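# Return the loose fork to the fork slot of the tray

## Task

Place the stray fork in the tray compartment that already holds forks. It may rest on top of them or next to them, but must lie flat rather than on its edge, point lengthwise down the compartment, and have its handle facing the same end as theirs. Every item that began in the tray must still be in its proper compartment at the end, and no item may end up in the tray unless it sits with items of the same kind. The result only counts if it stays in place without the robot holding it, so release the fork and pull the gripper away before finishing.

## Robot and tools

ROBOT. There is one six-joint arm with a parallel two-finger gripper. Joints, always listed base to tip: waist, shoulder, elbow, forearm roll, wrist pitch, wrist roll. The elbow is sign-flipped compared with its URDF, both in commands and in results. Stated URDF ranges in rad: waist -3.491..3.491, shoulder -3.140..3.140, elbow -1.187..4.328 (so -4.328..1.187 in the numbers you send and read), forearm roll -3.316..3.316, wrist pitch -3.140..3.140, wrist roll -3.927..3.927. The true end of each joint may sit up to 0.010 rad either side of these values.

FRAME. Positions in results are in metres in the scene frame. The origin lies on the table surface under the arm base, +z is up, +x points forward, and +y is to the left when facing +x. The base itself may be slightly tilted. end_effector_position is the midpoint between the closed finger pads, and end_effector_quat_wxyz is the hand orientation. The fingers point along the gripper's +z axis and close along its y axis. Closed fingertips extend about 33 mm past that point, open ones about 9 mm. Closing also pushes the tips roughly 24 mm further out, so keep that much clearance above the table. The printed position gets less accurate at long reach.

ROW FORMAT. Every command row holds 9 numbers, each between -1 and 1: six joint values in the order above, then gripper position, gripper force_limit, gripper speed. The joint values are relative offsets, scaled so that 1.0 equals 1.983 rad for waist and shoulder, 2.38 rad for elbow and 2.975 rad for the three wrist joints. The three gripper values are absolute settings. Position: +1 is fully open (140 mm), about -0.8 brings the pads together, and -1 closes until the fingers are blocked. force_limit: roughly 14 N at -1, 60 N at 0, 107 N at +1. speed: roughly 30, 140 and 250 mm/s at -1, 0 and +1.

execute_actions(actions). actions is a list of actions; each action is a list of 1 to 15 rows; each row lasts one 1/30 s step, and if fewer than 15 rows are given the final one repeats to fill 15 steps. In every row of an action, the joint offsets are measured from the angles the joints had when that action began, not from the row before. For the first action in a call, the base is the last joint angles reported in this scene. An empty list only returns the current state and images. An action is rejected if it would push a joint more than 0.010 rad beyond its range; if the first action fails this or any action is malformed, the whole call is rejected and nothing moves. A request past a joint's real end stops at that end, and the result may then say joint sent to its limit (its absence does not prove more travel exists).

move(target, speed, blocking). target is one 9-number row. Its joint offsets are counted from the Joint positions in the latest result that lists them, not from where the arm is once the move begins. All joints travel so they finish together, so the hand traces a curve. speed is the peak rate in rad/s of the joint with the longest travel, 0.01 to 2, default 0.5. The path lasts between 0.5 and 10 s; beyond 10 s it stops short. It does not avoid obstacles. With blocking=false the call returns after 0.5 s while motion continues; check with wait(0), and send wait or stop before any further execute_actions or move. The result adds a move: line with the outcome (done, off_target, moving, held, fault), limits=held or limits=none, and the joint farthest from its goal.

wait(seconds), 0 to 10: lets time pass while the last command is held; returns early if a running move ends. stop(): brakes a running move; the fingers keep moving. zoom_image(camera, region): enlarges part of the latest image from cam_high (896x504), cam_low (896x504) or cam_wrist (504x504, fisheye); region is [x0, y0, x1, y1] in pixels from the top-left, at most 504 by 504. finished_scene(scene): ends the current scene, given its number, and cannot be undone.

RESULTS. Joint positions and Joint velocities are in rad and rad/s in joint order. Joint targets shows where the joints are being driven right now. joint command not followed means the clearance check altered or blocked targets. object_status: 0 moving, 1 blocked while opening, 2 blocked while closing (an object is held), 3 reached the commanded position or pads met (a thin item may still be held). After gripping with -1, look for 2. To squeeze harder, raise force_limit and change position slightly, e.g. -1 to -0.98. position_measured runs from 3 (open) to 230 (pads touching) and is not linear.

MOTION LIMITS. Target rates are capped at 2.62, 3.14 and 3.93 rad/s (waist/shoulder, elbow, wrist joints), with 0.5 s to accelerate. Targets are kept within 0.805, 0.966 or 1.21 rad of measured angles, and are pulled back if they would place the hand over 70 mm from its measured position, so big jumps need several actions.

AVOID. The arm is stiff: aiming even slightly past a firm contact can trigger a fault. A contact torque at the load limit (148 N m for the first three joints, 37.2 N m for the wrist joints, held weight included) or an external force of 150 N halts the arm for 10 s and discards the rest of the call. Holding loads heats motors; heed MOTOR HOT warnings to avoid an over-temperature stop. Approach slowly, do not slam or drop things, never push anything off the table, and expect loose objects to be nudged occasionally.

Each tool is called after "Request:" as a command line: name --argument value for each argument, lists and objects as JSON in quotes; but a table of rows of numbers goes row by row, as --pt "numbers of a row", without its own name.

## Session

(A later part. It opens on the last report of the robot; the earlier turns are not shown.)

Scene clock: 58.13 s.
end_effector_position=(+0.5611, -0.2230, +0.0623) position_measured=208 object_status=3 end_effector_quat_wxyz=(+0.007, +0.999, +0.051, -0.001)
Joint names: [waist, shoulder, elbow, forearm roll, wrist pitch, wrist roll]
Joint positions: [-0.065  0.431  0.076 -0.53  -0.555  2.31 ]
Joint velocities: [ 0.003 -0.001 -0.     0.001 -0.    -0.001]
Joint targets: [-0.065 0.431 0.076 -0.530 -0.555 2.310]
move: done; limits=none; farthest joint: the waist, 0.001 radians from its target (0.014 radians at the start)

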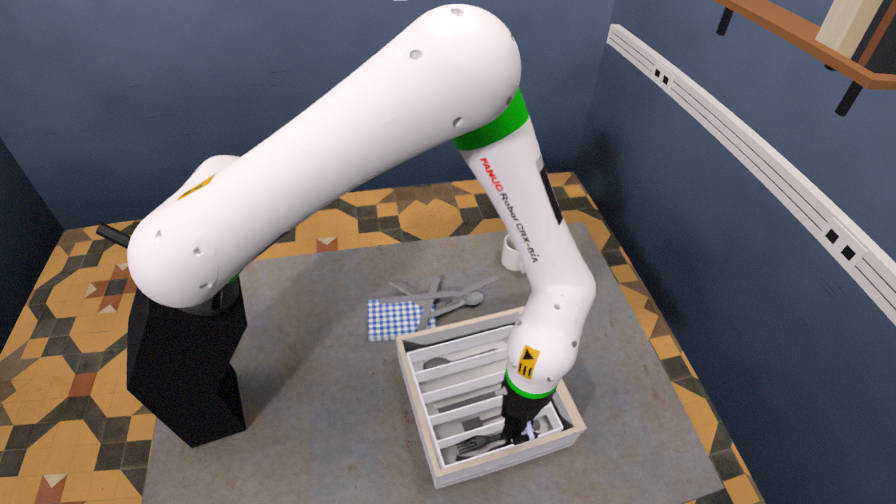

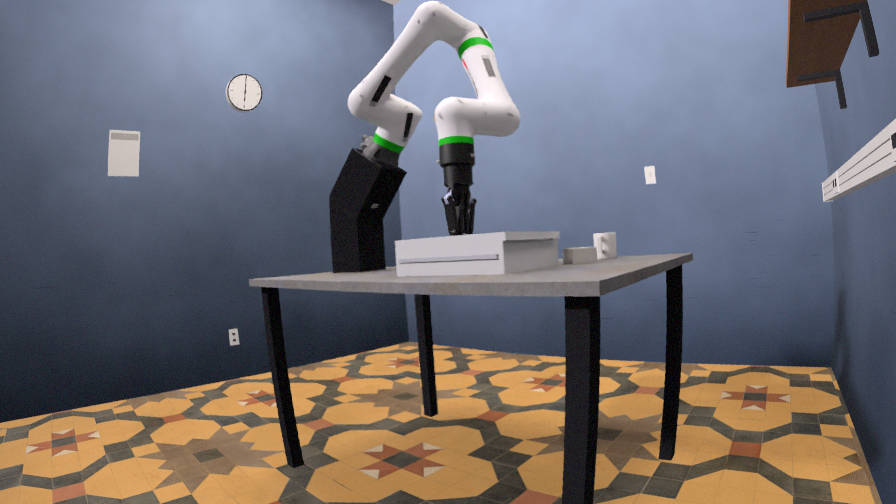

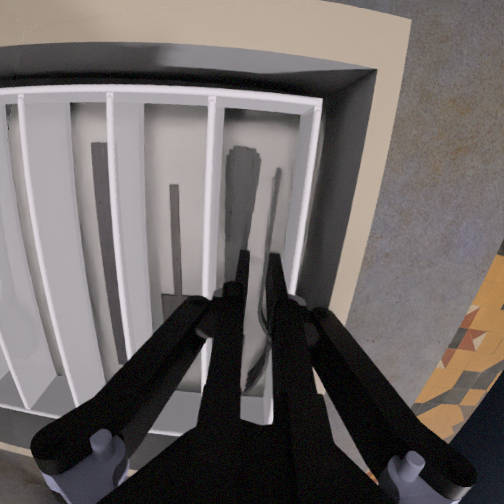

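Request:
move --target '[0.001,0.003,-0.001,0,0.0015,0,-1,-0.3,-1]'

Request:
move --target '[-0.005,-0.02,0.0055,0.003,-0.009,0,-1,-0.3,-1]' --speed 0.1

Request:
move --target '[0.017,0,0,0,0.004,-0.015,-1,-0.3,-1]' --speed 0.06

Request:
move --target '[-0.011,0,0,0,0,0,-0.5,-0.3,-0.7]' --speed 0.05

Scene clock: 61.60 s.
end_effector_position=(+0.5612, -0.2232, +0.0596) position_measured=228 object_status=2 end_effector_quat_wxyz=(+0.007, +0.999, +0.052, -0.001)
Joint names: [waist, shoulder, elbow, forearm roll, wrist pitch, wrist roll]
Joint positions: [-0.063  0.437  0.074 -0.53  -0.551  2.31 ]
Joint velocities: [ 0.     0.001 -0.     0.002  0.001  0.003]
Joint targets: [-0.063 0.437 0.074 -0.530 -0.551 2.310]
move: done; limits=none; farthest joint: the waist, 0.000 radians from its target (0.002 radians at the start)

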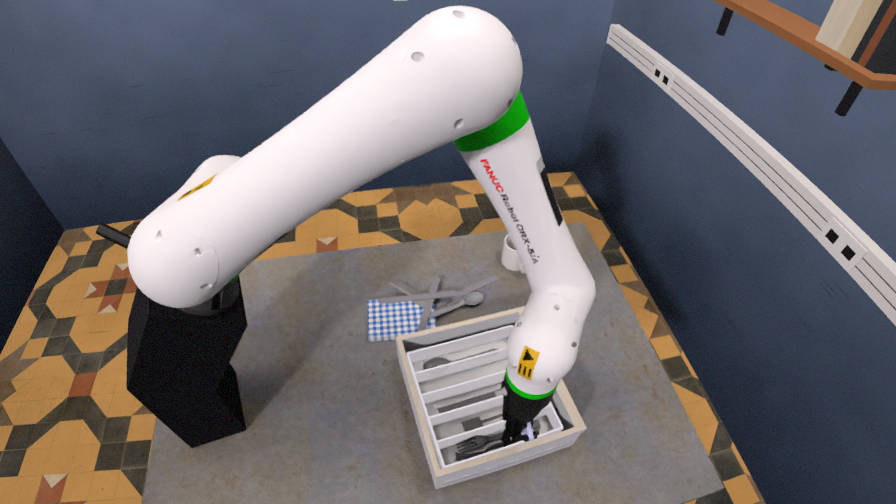

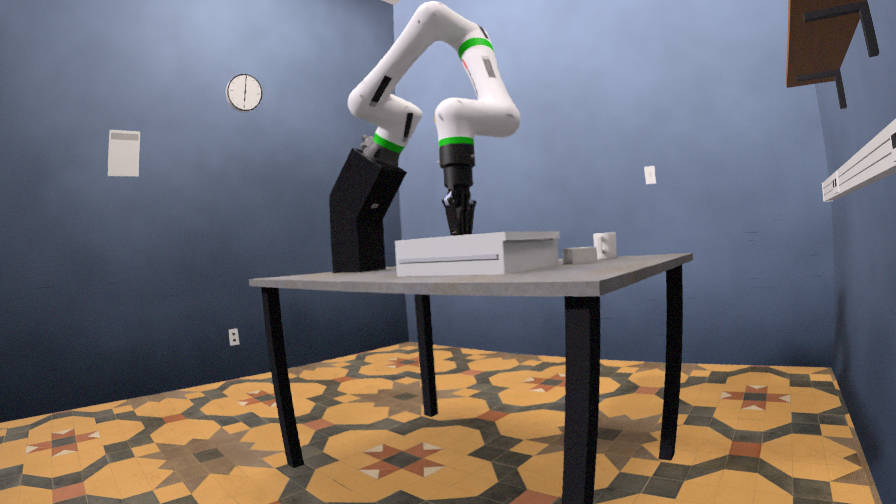

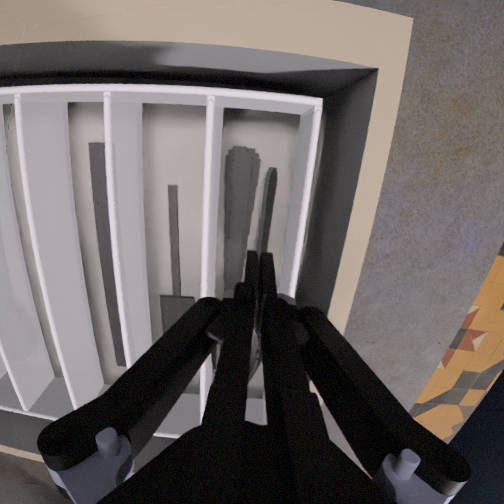

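Scene clock: 62.43 s.
end_effector_position=(+0.5637, -0.2230, +0.0790) position_measured=230 object_status=3 end_effector_quat_wxyz=(+0.007, +0.998, +0.055, +0.000)
Joint names: [waist, shoulder, elbow, forearm roll, wrist pitch, wrist roll]
Joint positions: [-0.073  0.397  0.087 -0.521 -0.577  2.31 ]
Joint velocities: [-0.001  0.     0.    -0.    -0.001 -0.   ]
Joint targets: [-0.073 0.397 0.087 -0.521 -0.578 2.310]
move: done; limits=none; farthest joint: the waist, 0.000 radians from its target (0.010 radians at the start)

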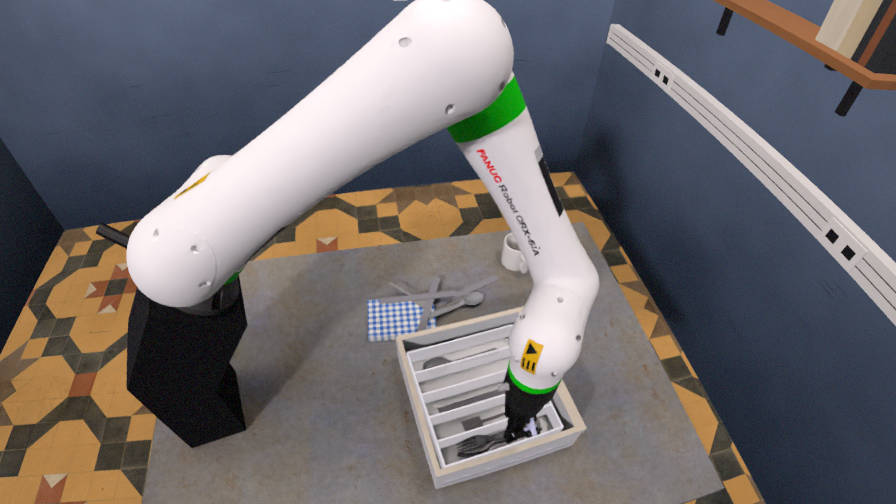

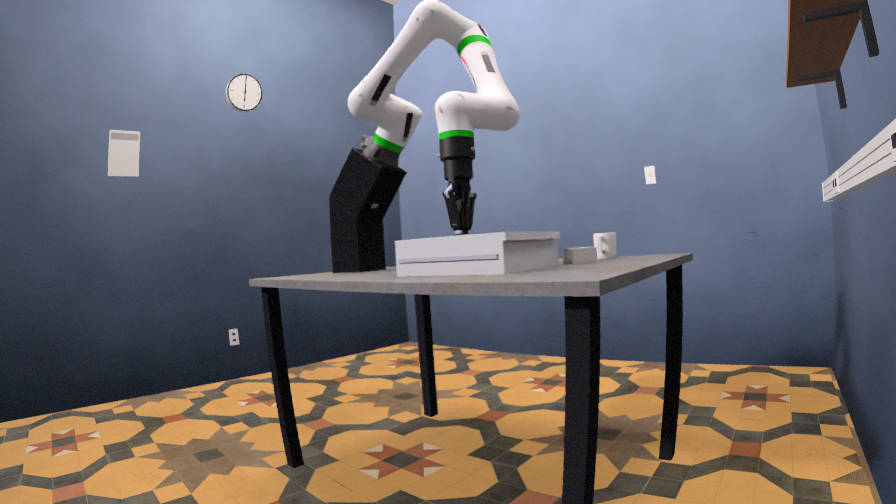

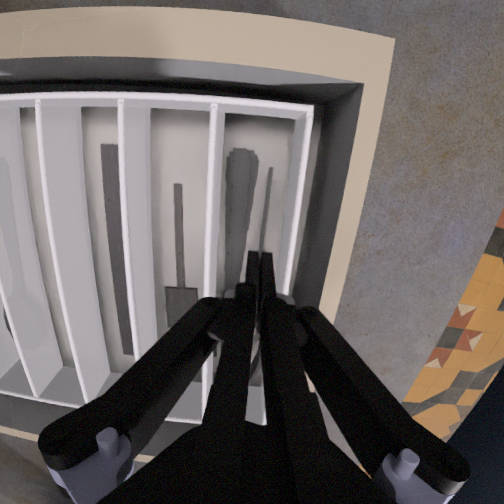

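Scene clock: 63.50 s.
end_effector_position=(+0.5714, -0.2034, +0.0723) position_measured=230 object_status=3 end_effector_quat_wxyz=(+0.000, +0.999, +0.046, +0.003)
Joint names: [waist, shoulder, elbow, forearm roll, wrist pitch, wrist roll]
Joint positions: [-0.039  0.397  0.087 -0.521 -0.566  2.265]
Joint velocities: [ 0.001  0.001  0.001 -0.     0.001 -0.   ]
Joint targets: [-0.039 0.397 0.087 -0.521 -0.566 2.265]
move: done; limits=none; farthest joint: the waist, 0.000 radians from its target (0.033 radians at the start)

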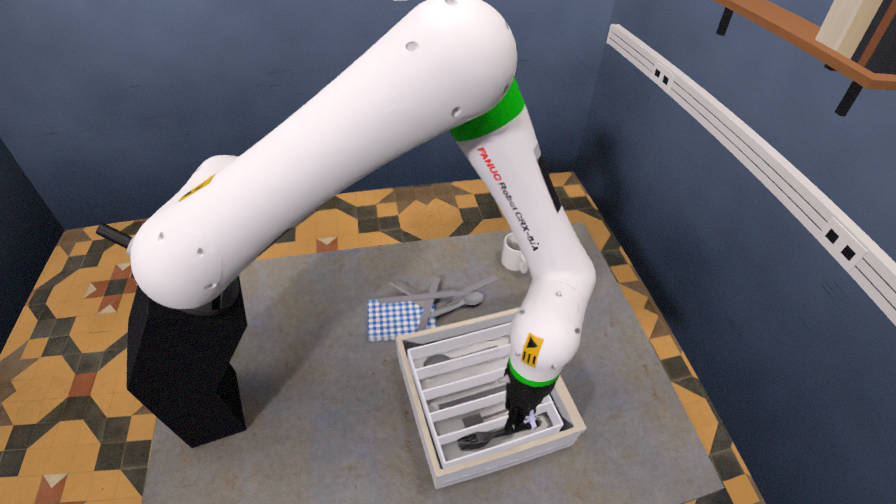

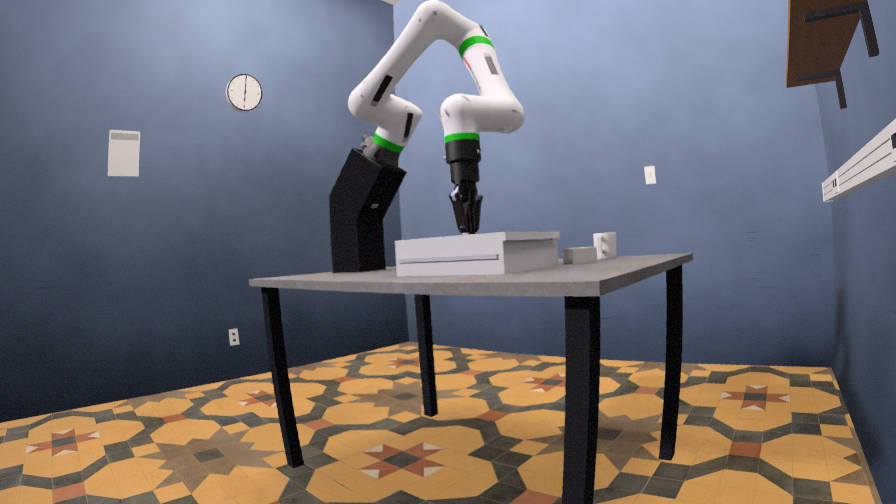

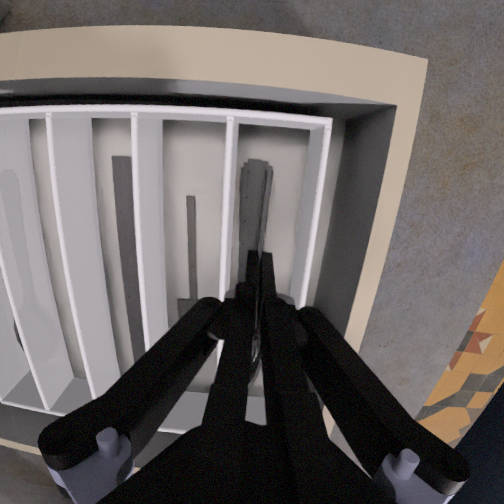

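Scene clock: 64.30 s.
end_effector_position=(+0.5687, -0.2177, +0.0766) position_measured=192 object_status=3 end_effector_quat_wxyz=(+0.007, +0.999, +0.038, +0.004)
Joint names: [waist, shoulder, elbow, forearm roll, wrist pitch, wrist roll]
Joint positions: [-0.061  0.397  0.087 -0.521 -0.566  2.265]
Joint velocities: [-0.001 -0.001  0.     0.     0.     0.   ]
Joint targets: [-0.061 0.397 0.087 -0.521 -0.566 2.265]
move: done; limits=none; farthest joint: the waist, 0.000 radians from its target (0.022 radians at the start)

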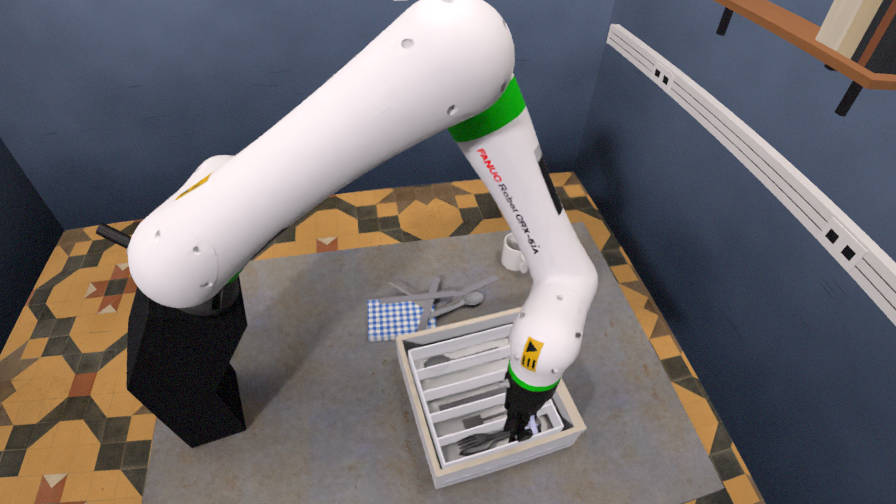

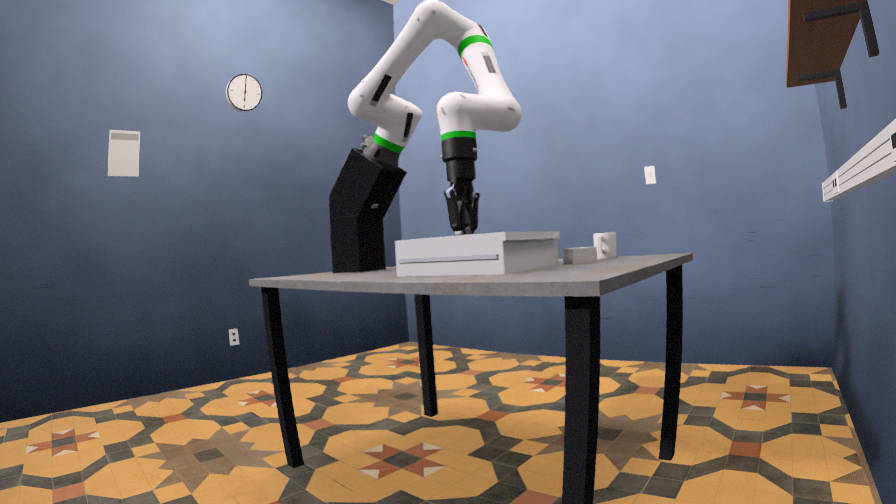

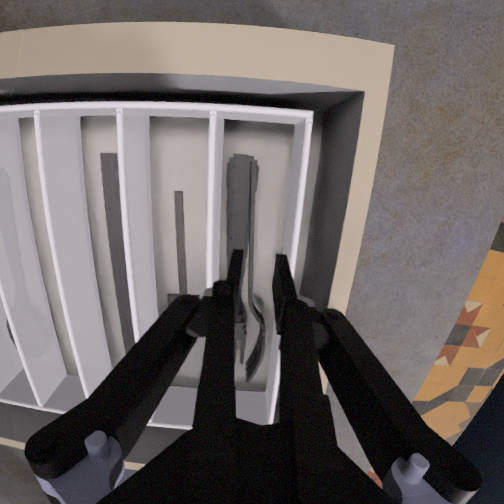

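Request:
move --target '[0.009,0.018,-0.005,-0.003,0.007,0,-0.6,-0.3,0]' --speed 0.1

Request:
move --target '[0,0,0,0,0,0,-1,0,-1]'

Request:
move --target '[-0.008,-0.032,0.009,0.005,-0.0145,0,-1,0,-1]' --speed 0.1

Request:
move --target '[0.012,0,0,0,0,-0.01,-1,0,-1]' --speed 0.06

Request:
zoom_image --camera "cam_high" --region '[430,380,590,490]'

Scene clock: 67.77 s.
end_effector_position=(+0.5667, -0.2110, +0.0573) position_measured=205 object_status=3 end_effector_quat_wxyz=(+0.004, +0.999, +0.038, +0.002)
Joint names: [waist, shoulder, elbow, forearm roll, wrist pitch, wrist roll]
Joint positions: [-0.043  0.433  0.075 -0.53  -0.545  2.265]
Joint velocities: [ 0.001  0.002 -0.001  0.     0.001 -0.001]
Joint targets: [-0.043 0.433 0.075 -0.530 -0.545 2.265]
move: done; limits=none; farthest joint: the waist, 0.000 radians from its target (0.018 radians at the start)

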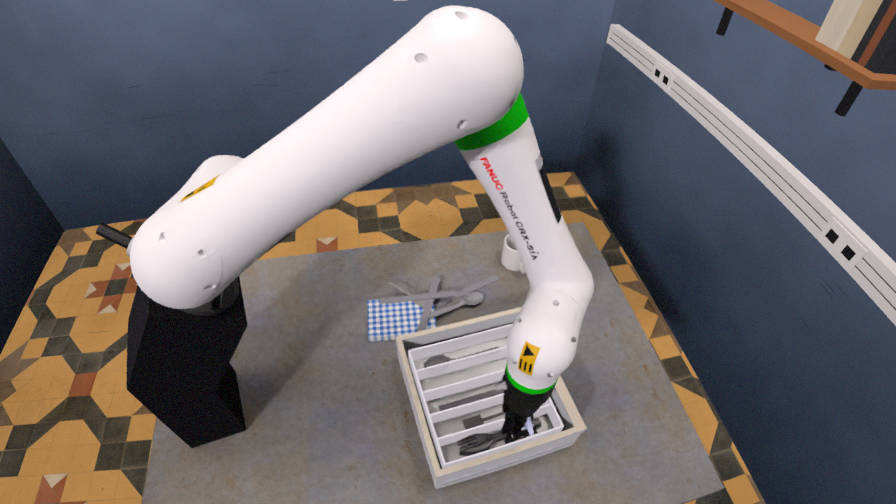

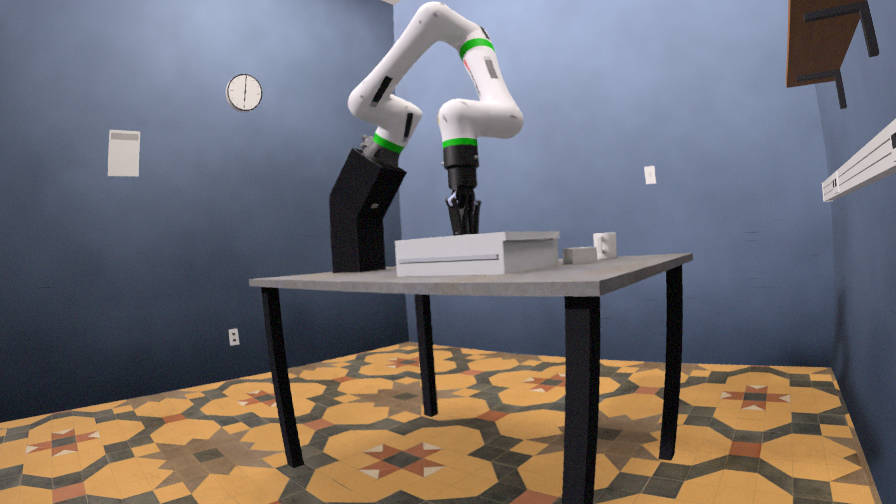

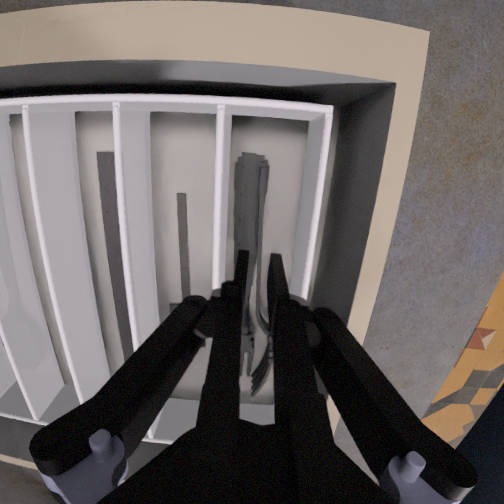

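Scene clock: 68.53 s.
end_effector_position=(+0.5667, -0.2110, +0.0573) position_measured=230 object_status=3 end_effector_quat_wxyz=(+0.004, +0.999, +0.038, +0.002)
Joint names: [waist, shoulder, elbow, forearm roll, wrist pitch, wrist roll]
Joint positions: [-0.043  0.433  0.075 -0.53  -0.545  2.265]
Joint velocities: [ 0.     0.     0.    -0.002  0.    -0.001]
Joint targets: [-0.043 0.433 0.075 -0.530 -0.545 2.265]
move: done; limits=none; farthest joint: the waist, 0.000 radians from its target (0.000 radians at the start)

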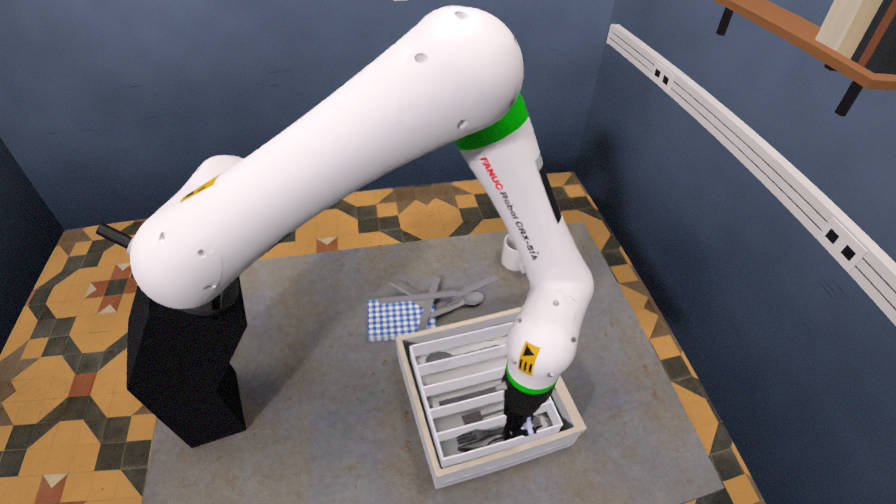

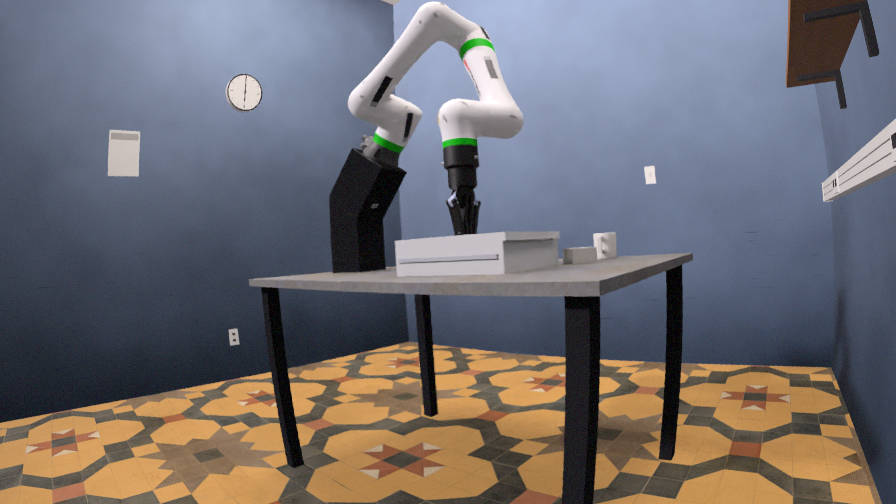

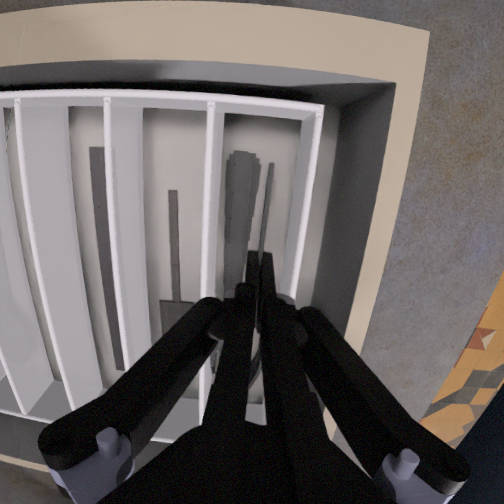

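Scene clock: 69.53 s.
end_effector_position=(+0.5699, -0.2110, +0.0883) position_measured=230 object_status=3 end_effector_quat_wxyz=(+0.003, +0.999, +0.043, +0.003)
Joint names: [waist, shoulder, elbow, forearm roll, wrist pitch, wrist roll]
Joint positions: [-0.059  0.369  0.097 -0.515 -0.588  2.265]
Joint velocities: [-0.001 -0.001  0.    -0.    -0.001  0.   ]
Joint targets: [-0.059 0.369 0.097 -0.515 -0.588 2.265]
move: done; limits=none; farthest joint: the waist, 0.000 radians from its target (0.016 radians at the start)

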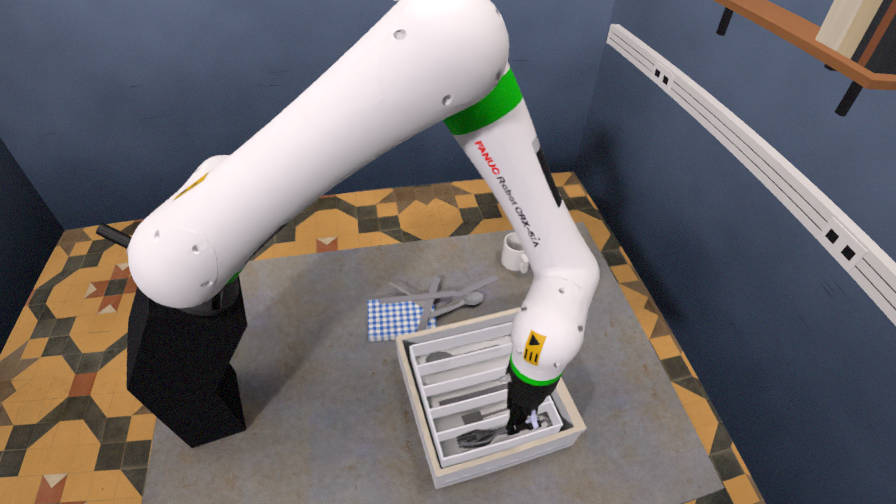

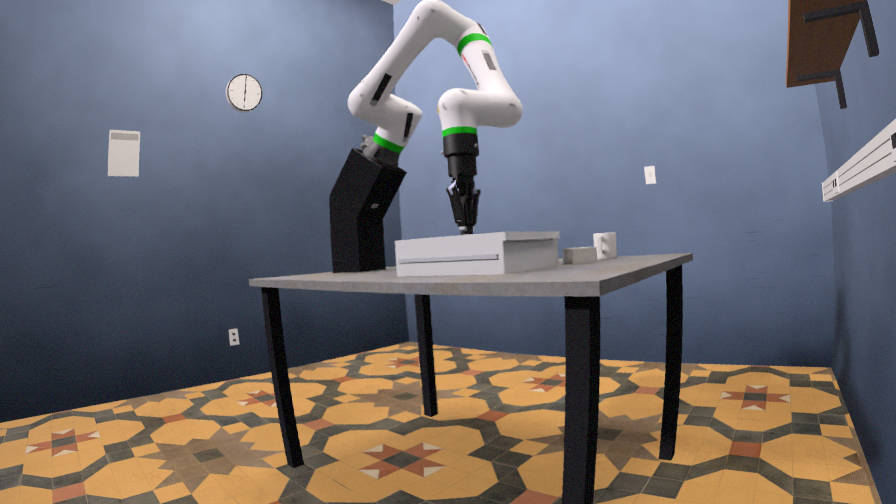

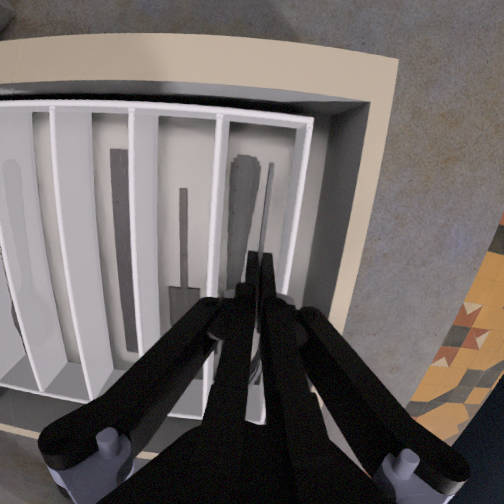

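Scene clock: 70.37 s.
end_effector_position=(+0.5727, -0.1956, +0.0837) position_measured=230 object_status=3 end_effector_quat_wxyz=(-0.004, +0.999, +0.038, +0.002)
Joint names: [waist, shoulder, elbow, forearm roll, wrist pitch, wrist roll]
Joint positions: [-0.035  0.369  0.097 -0.515 -0.588  2.236]
Joint velocities: [ 0.    -0.001  0.001  0.    -0.    -0.003]
Joint targets: [-0.035 0.369 0.097 -0.515 -0.588 2.236]
move: done; limits=none; farthest joint: the waist, 0.000 radians from its target (0.024 radians at the start)

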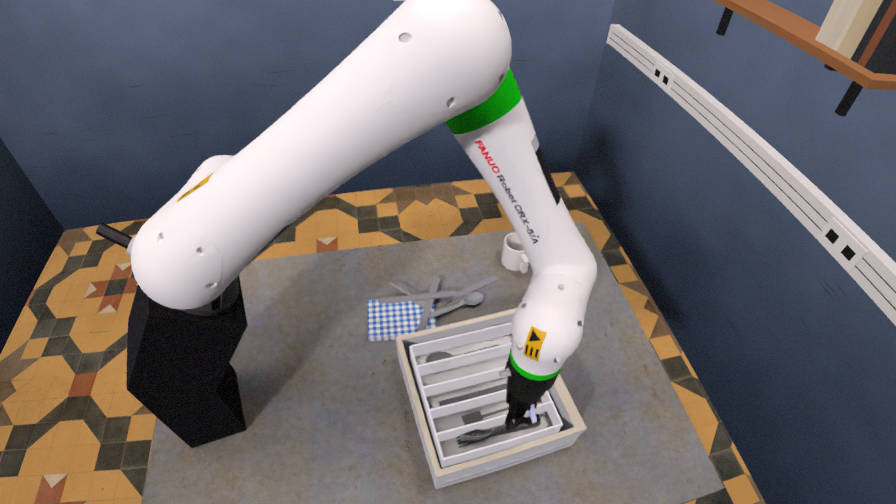

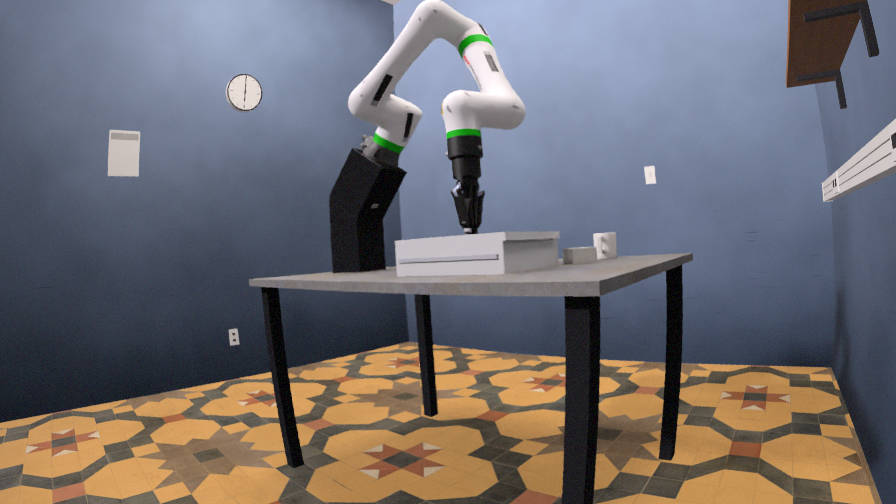

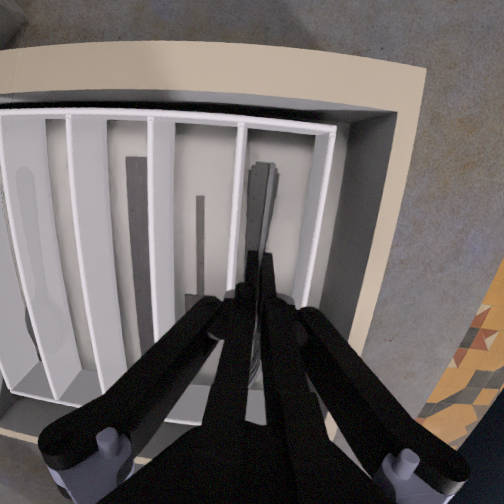

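Region (430, 380, 590, 490) of cam_high's 896x504 image, scaled by 3.150, with more detail than that image has; it fills the top 346 rows of this view, and the rest is white.

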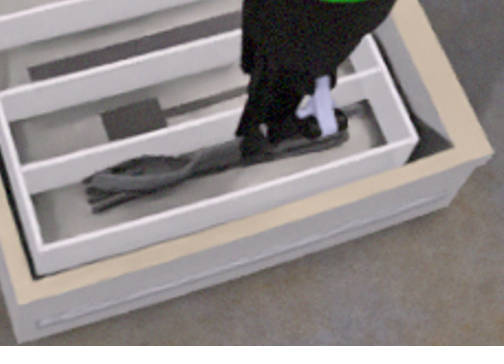

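Request:
move --target '[0.007,0.005,-0.0015,0,0.002,0,-1,0,-1]' --speed 0.04

Request:
move --target '[-0.011,0,0,0,0,0,-0.5,-0.3,-0.7]' --speed 0.05

Request:
zoom_image --camera "cam_high" --region '[430,380,590,490]'

Scene clock: 72.97 s.
end_effector_position=(+0.5734, -0.1885, +0.0770) position_measured=230 object_status=3 end_effector_quat_wxyz=(-0.007, +0.999, +0.043, +0.000)
Joint names: [waist, shoulder, elbow, forearm roll, wrist pitch, wrist roll]
Joint positions: [-0.021  0.379  0.093 -0.515 -0.582  2.236]
Joint velocities: [ 0.002  0.002 -0.001 -0.001  0.001  0.   ]
Joint targets: [-0.021 0.379 0.093 -0.515 -0.582 2.236]
move: done; limits=none; farthest joint: the waist, 0.000 radians from its target (0.014 radians at the start)

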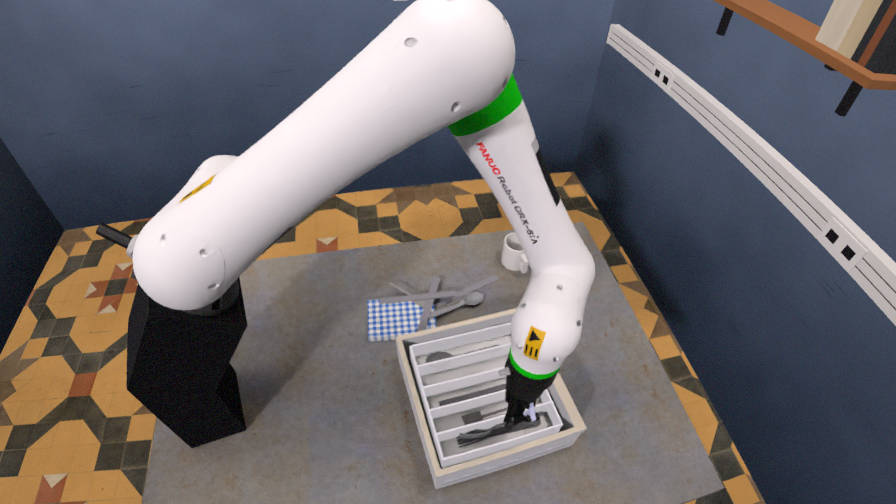

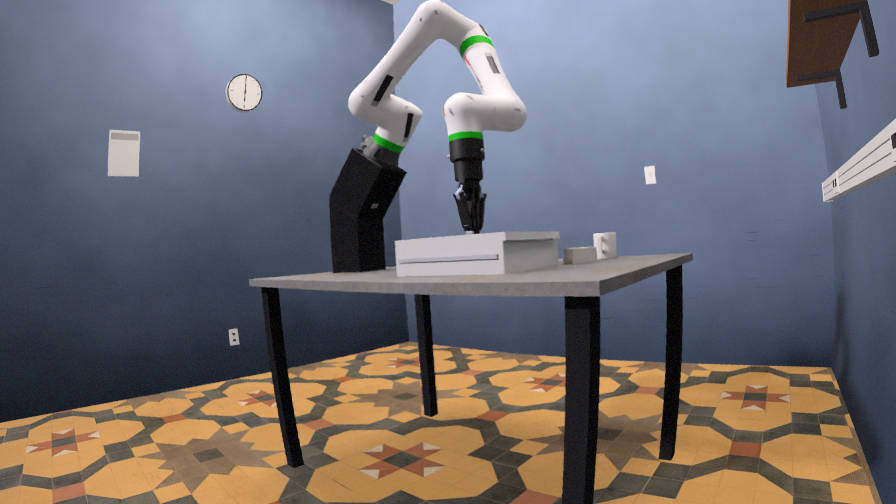

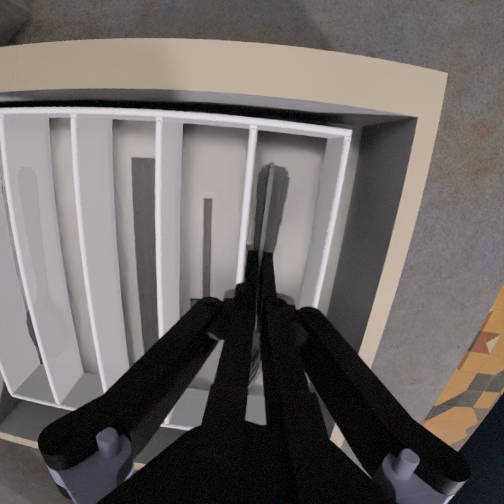

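Scene clock: 73.77 s.
end_effector_position=(+0.5710, -0.2028, +0.0811) position_measured=192 object_status=3 end_effector_quat_wxyz=(-0.001, +0.999, +0.034, +0.001)
Joint names: [waist, shoulder, elbow, forearm roll, wrist pitch, wrist roll]
Joint positions: [-0.043  0.379  0.093 -0.515 -0.582  2.236]
Joint velocities: [-0.001  0.001 -0.001 -0.001  0.     0.   ]
Joint targets: [-0.043 0.379 0.093 -0.515 -0.582 2.236]
move: done; limits=none; farthest joint: the waist, 0.000 radians from its target (0.021 radians at the start)

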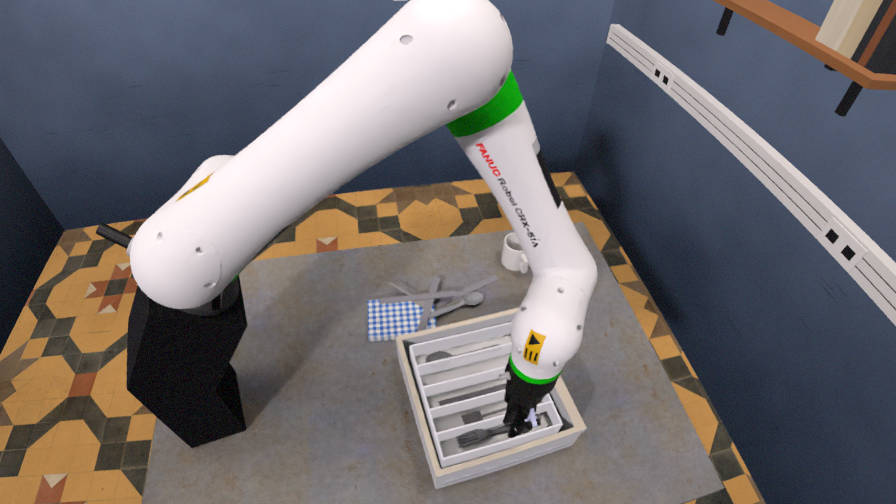

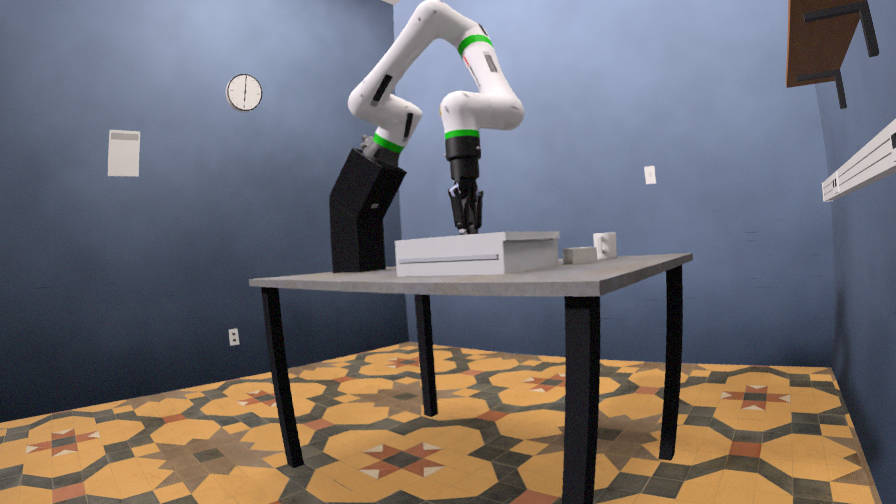

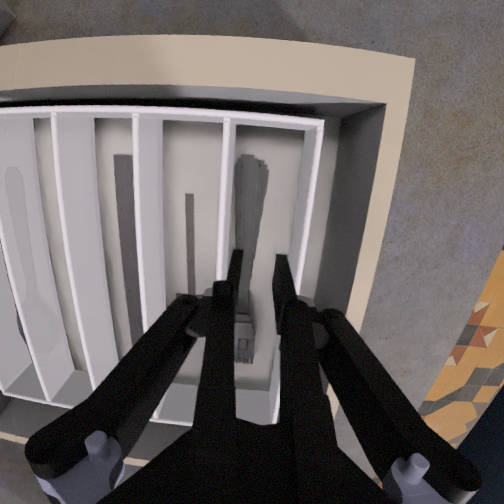

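Region (430, 380, 590, 490) of cam_high's 896x504 image, scaled by 3.150, with more detail than that image has; it fills the top 346 rows of this view, and the rest is white.

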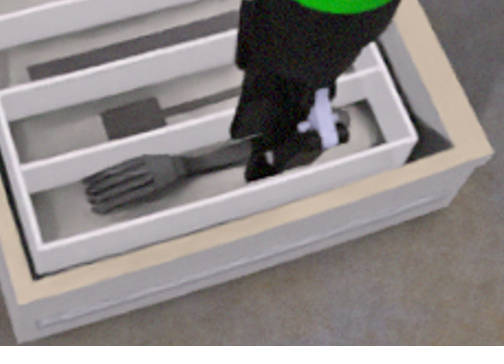

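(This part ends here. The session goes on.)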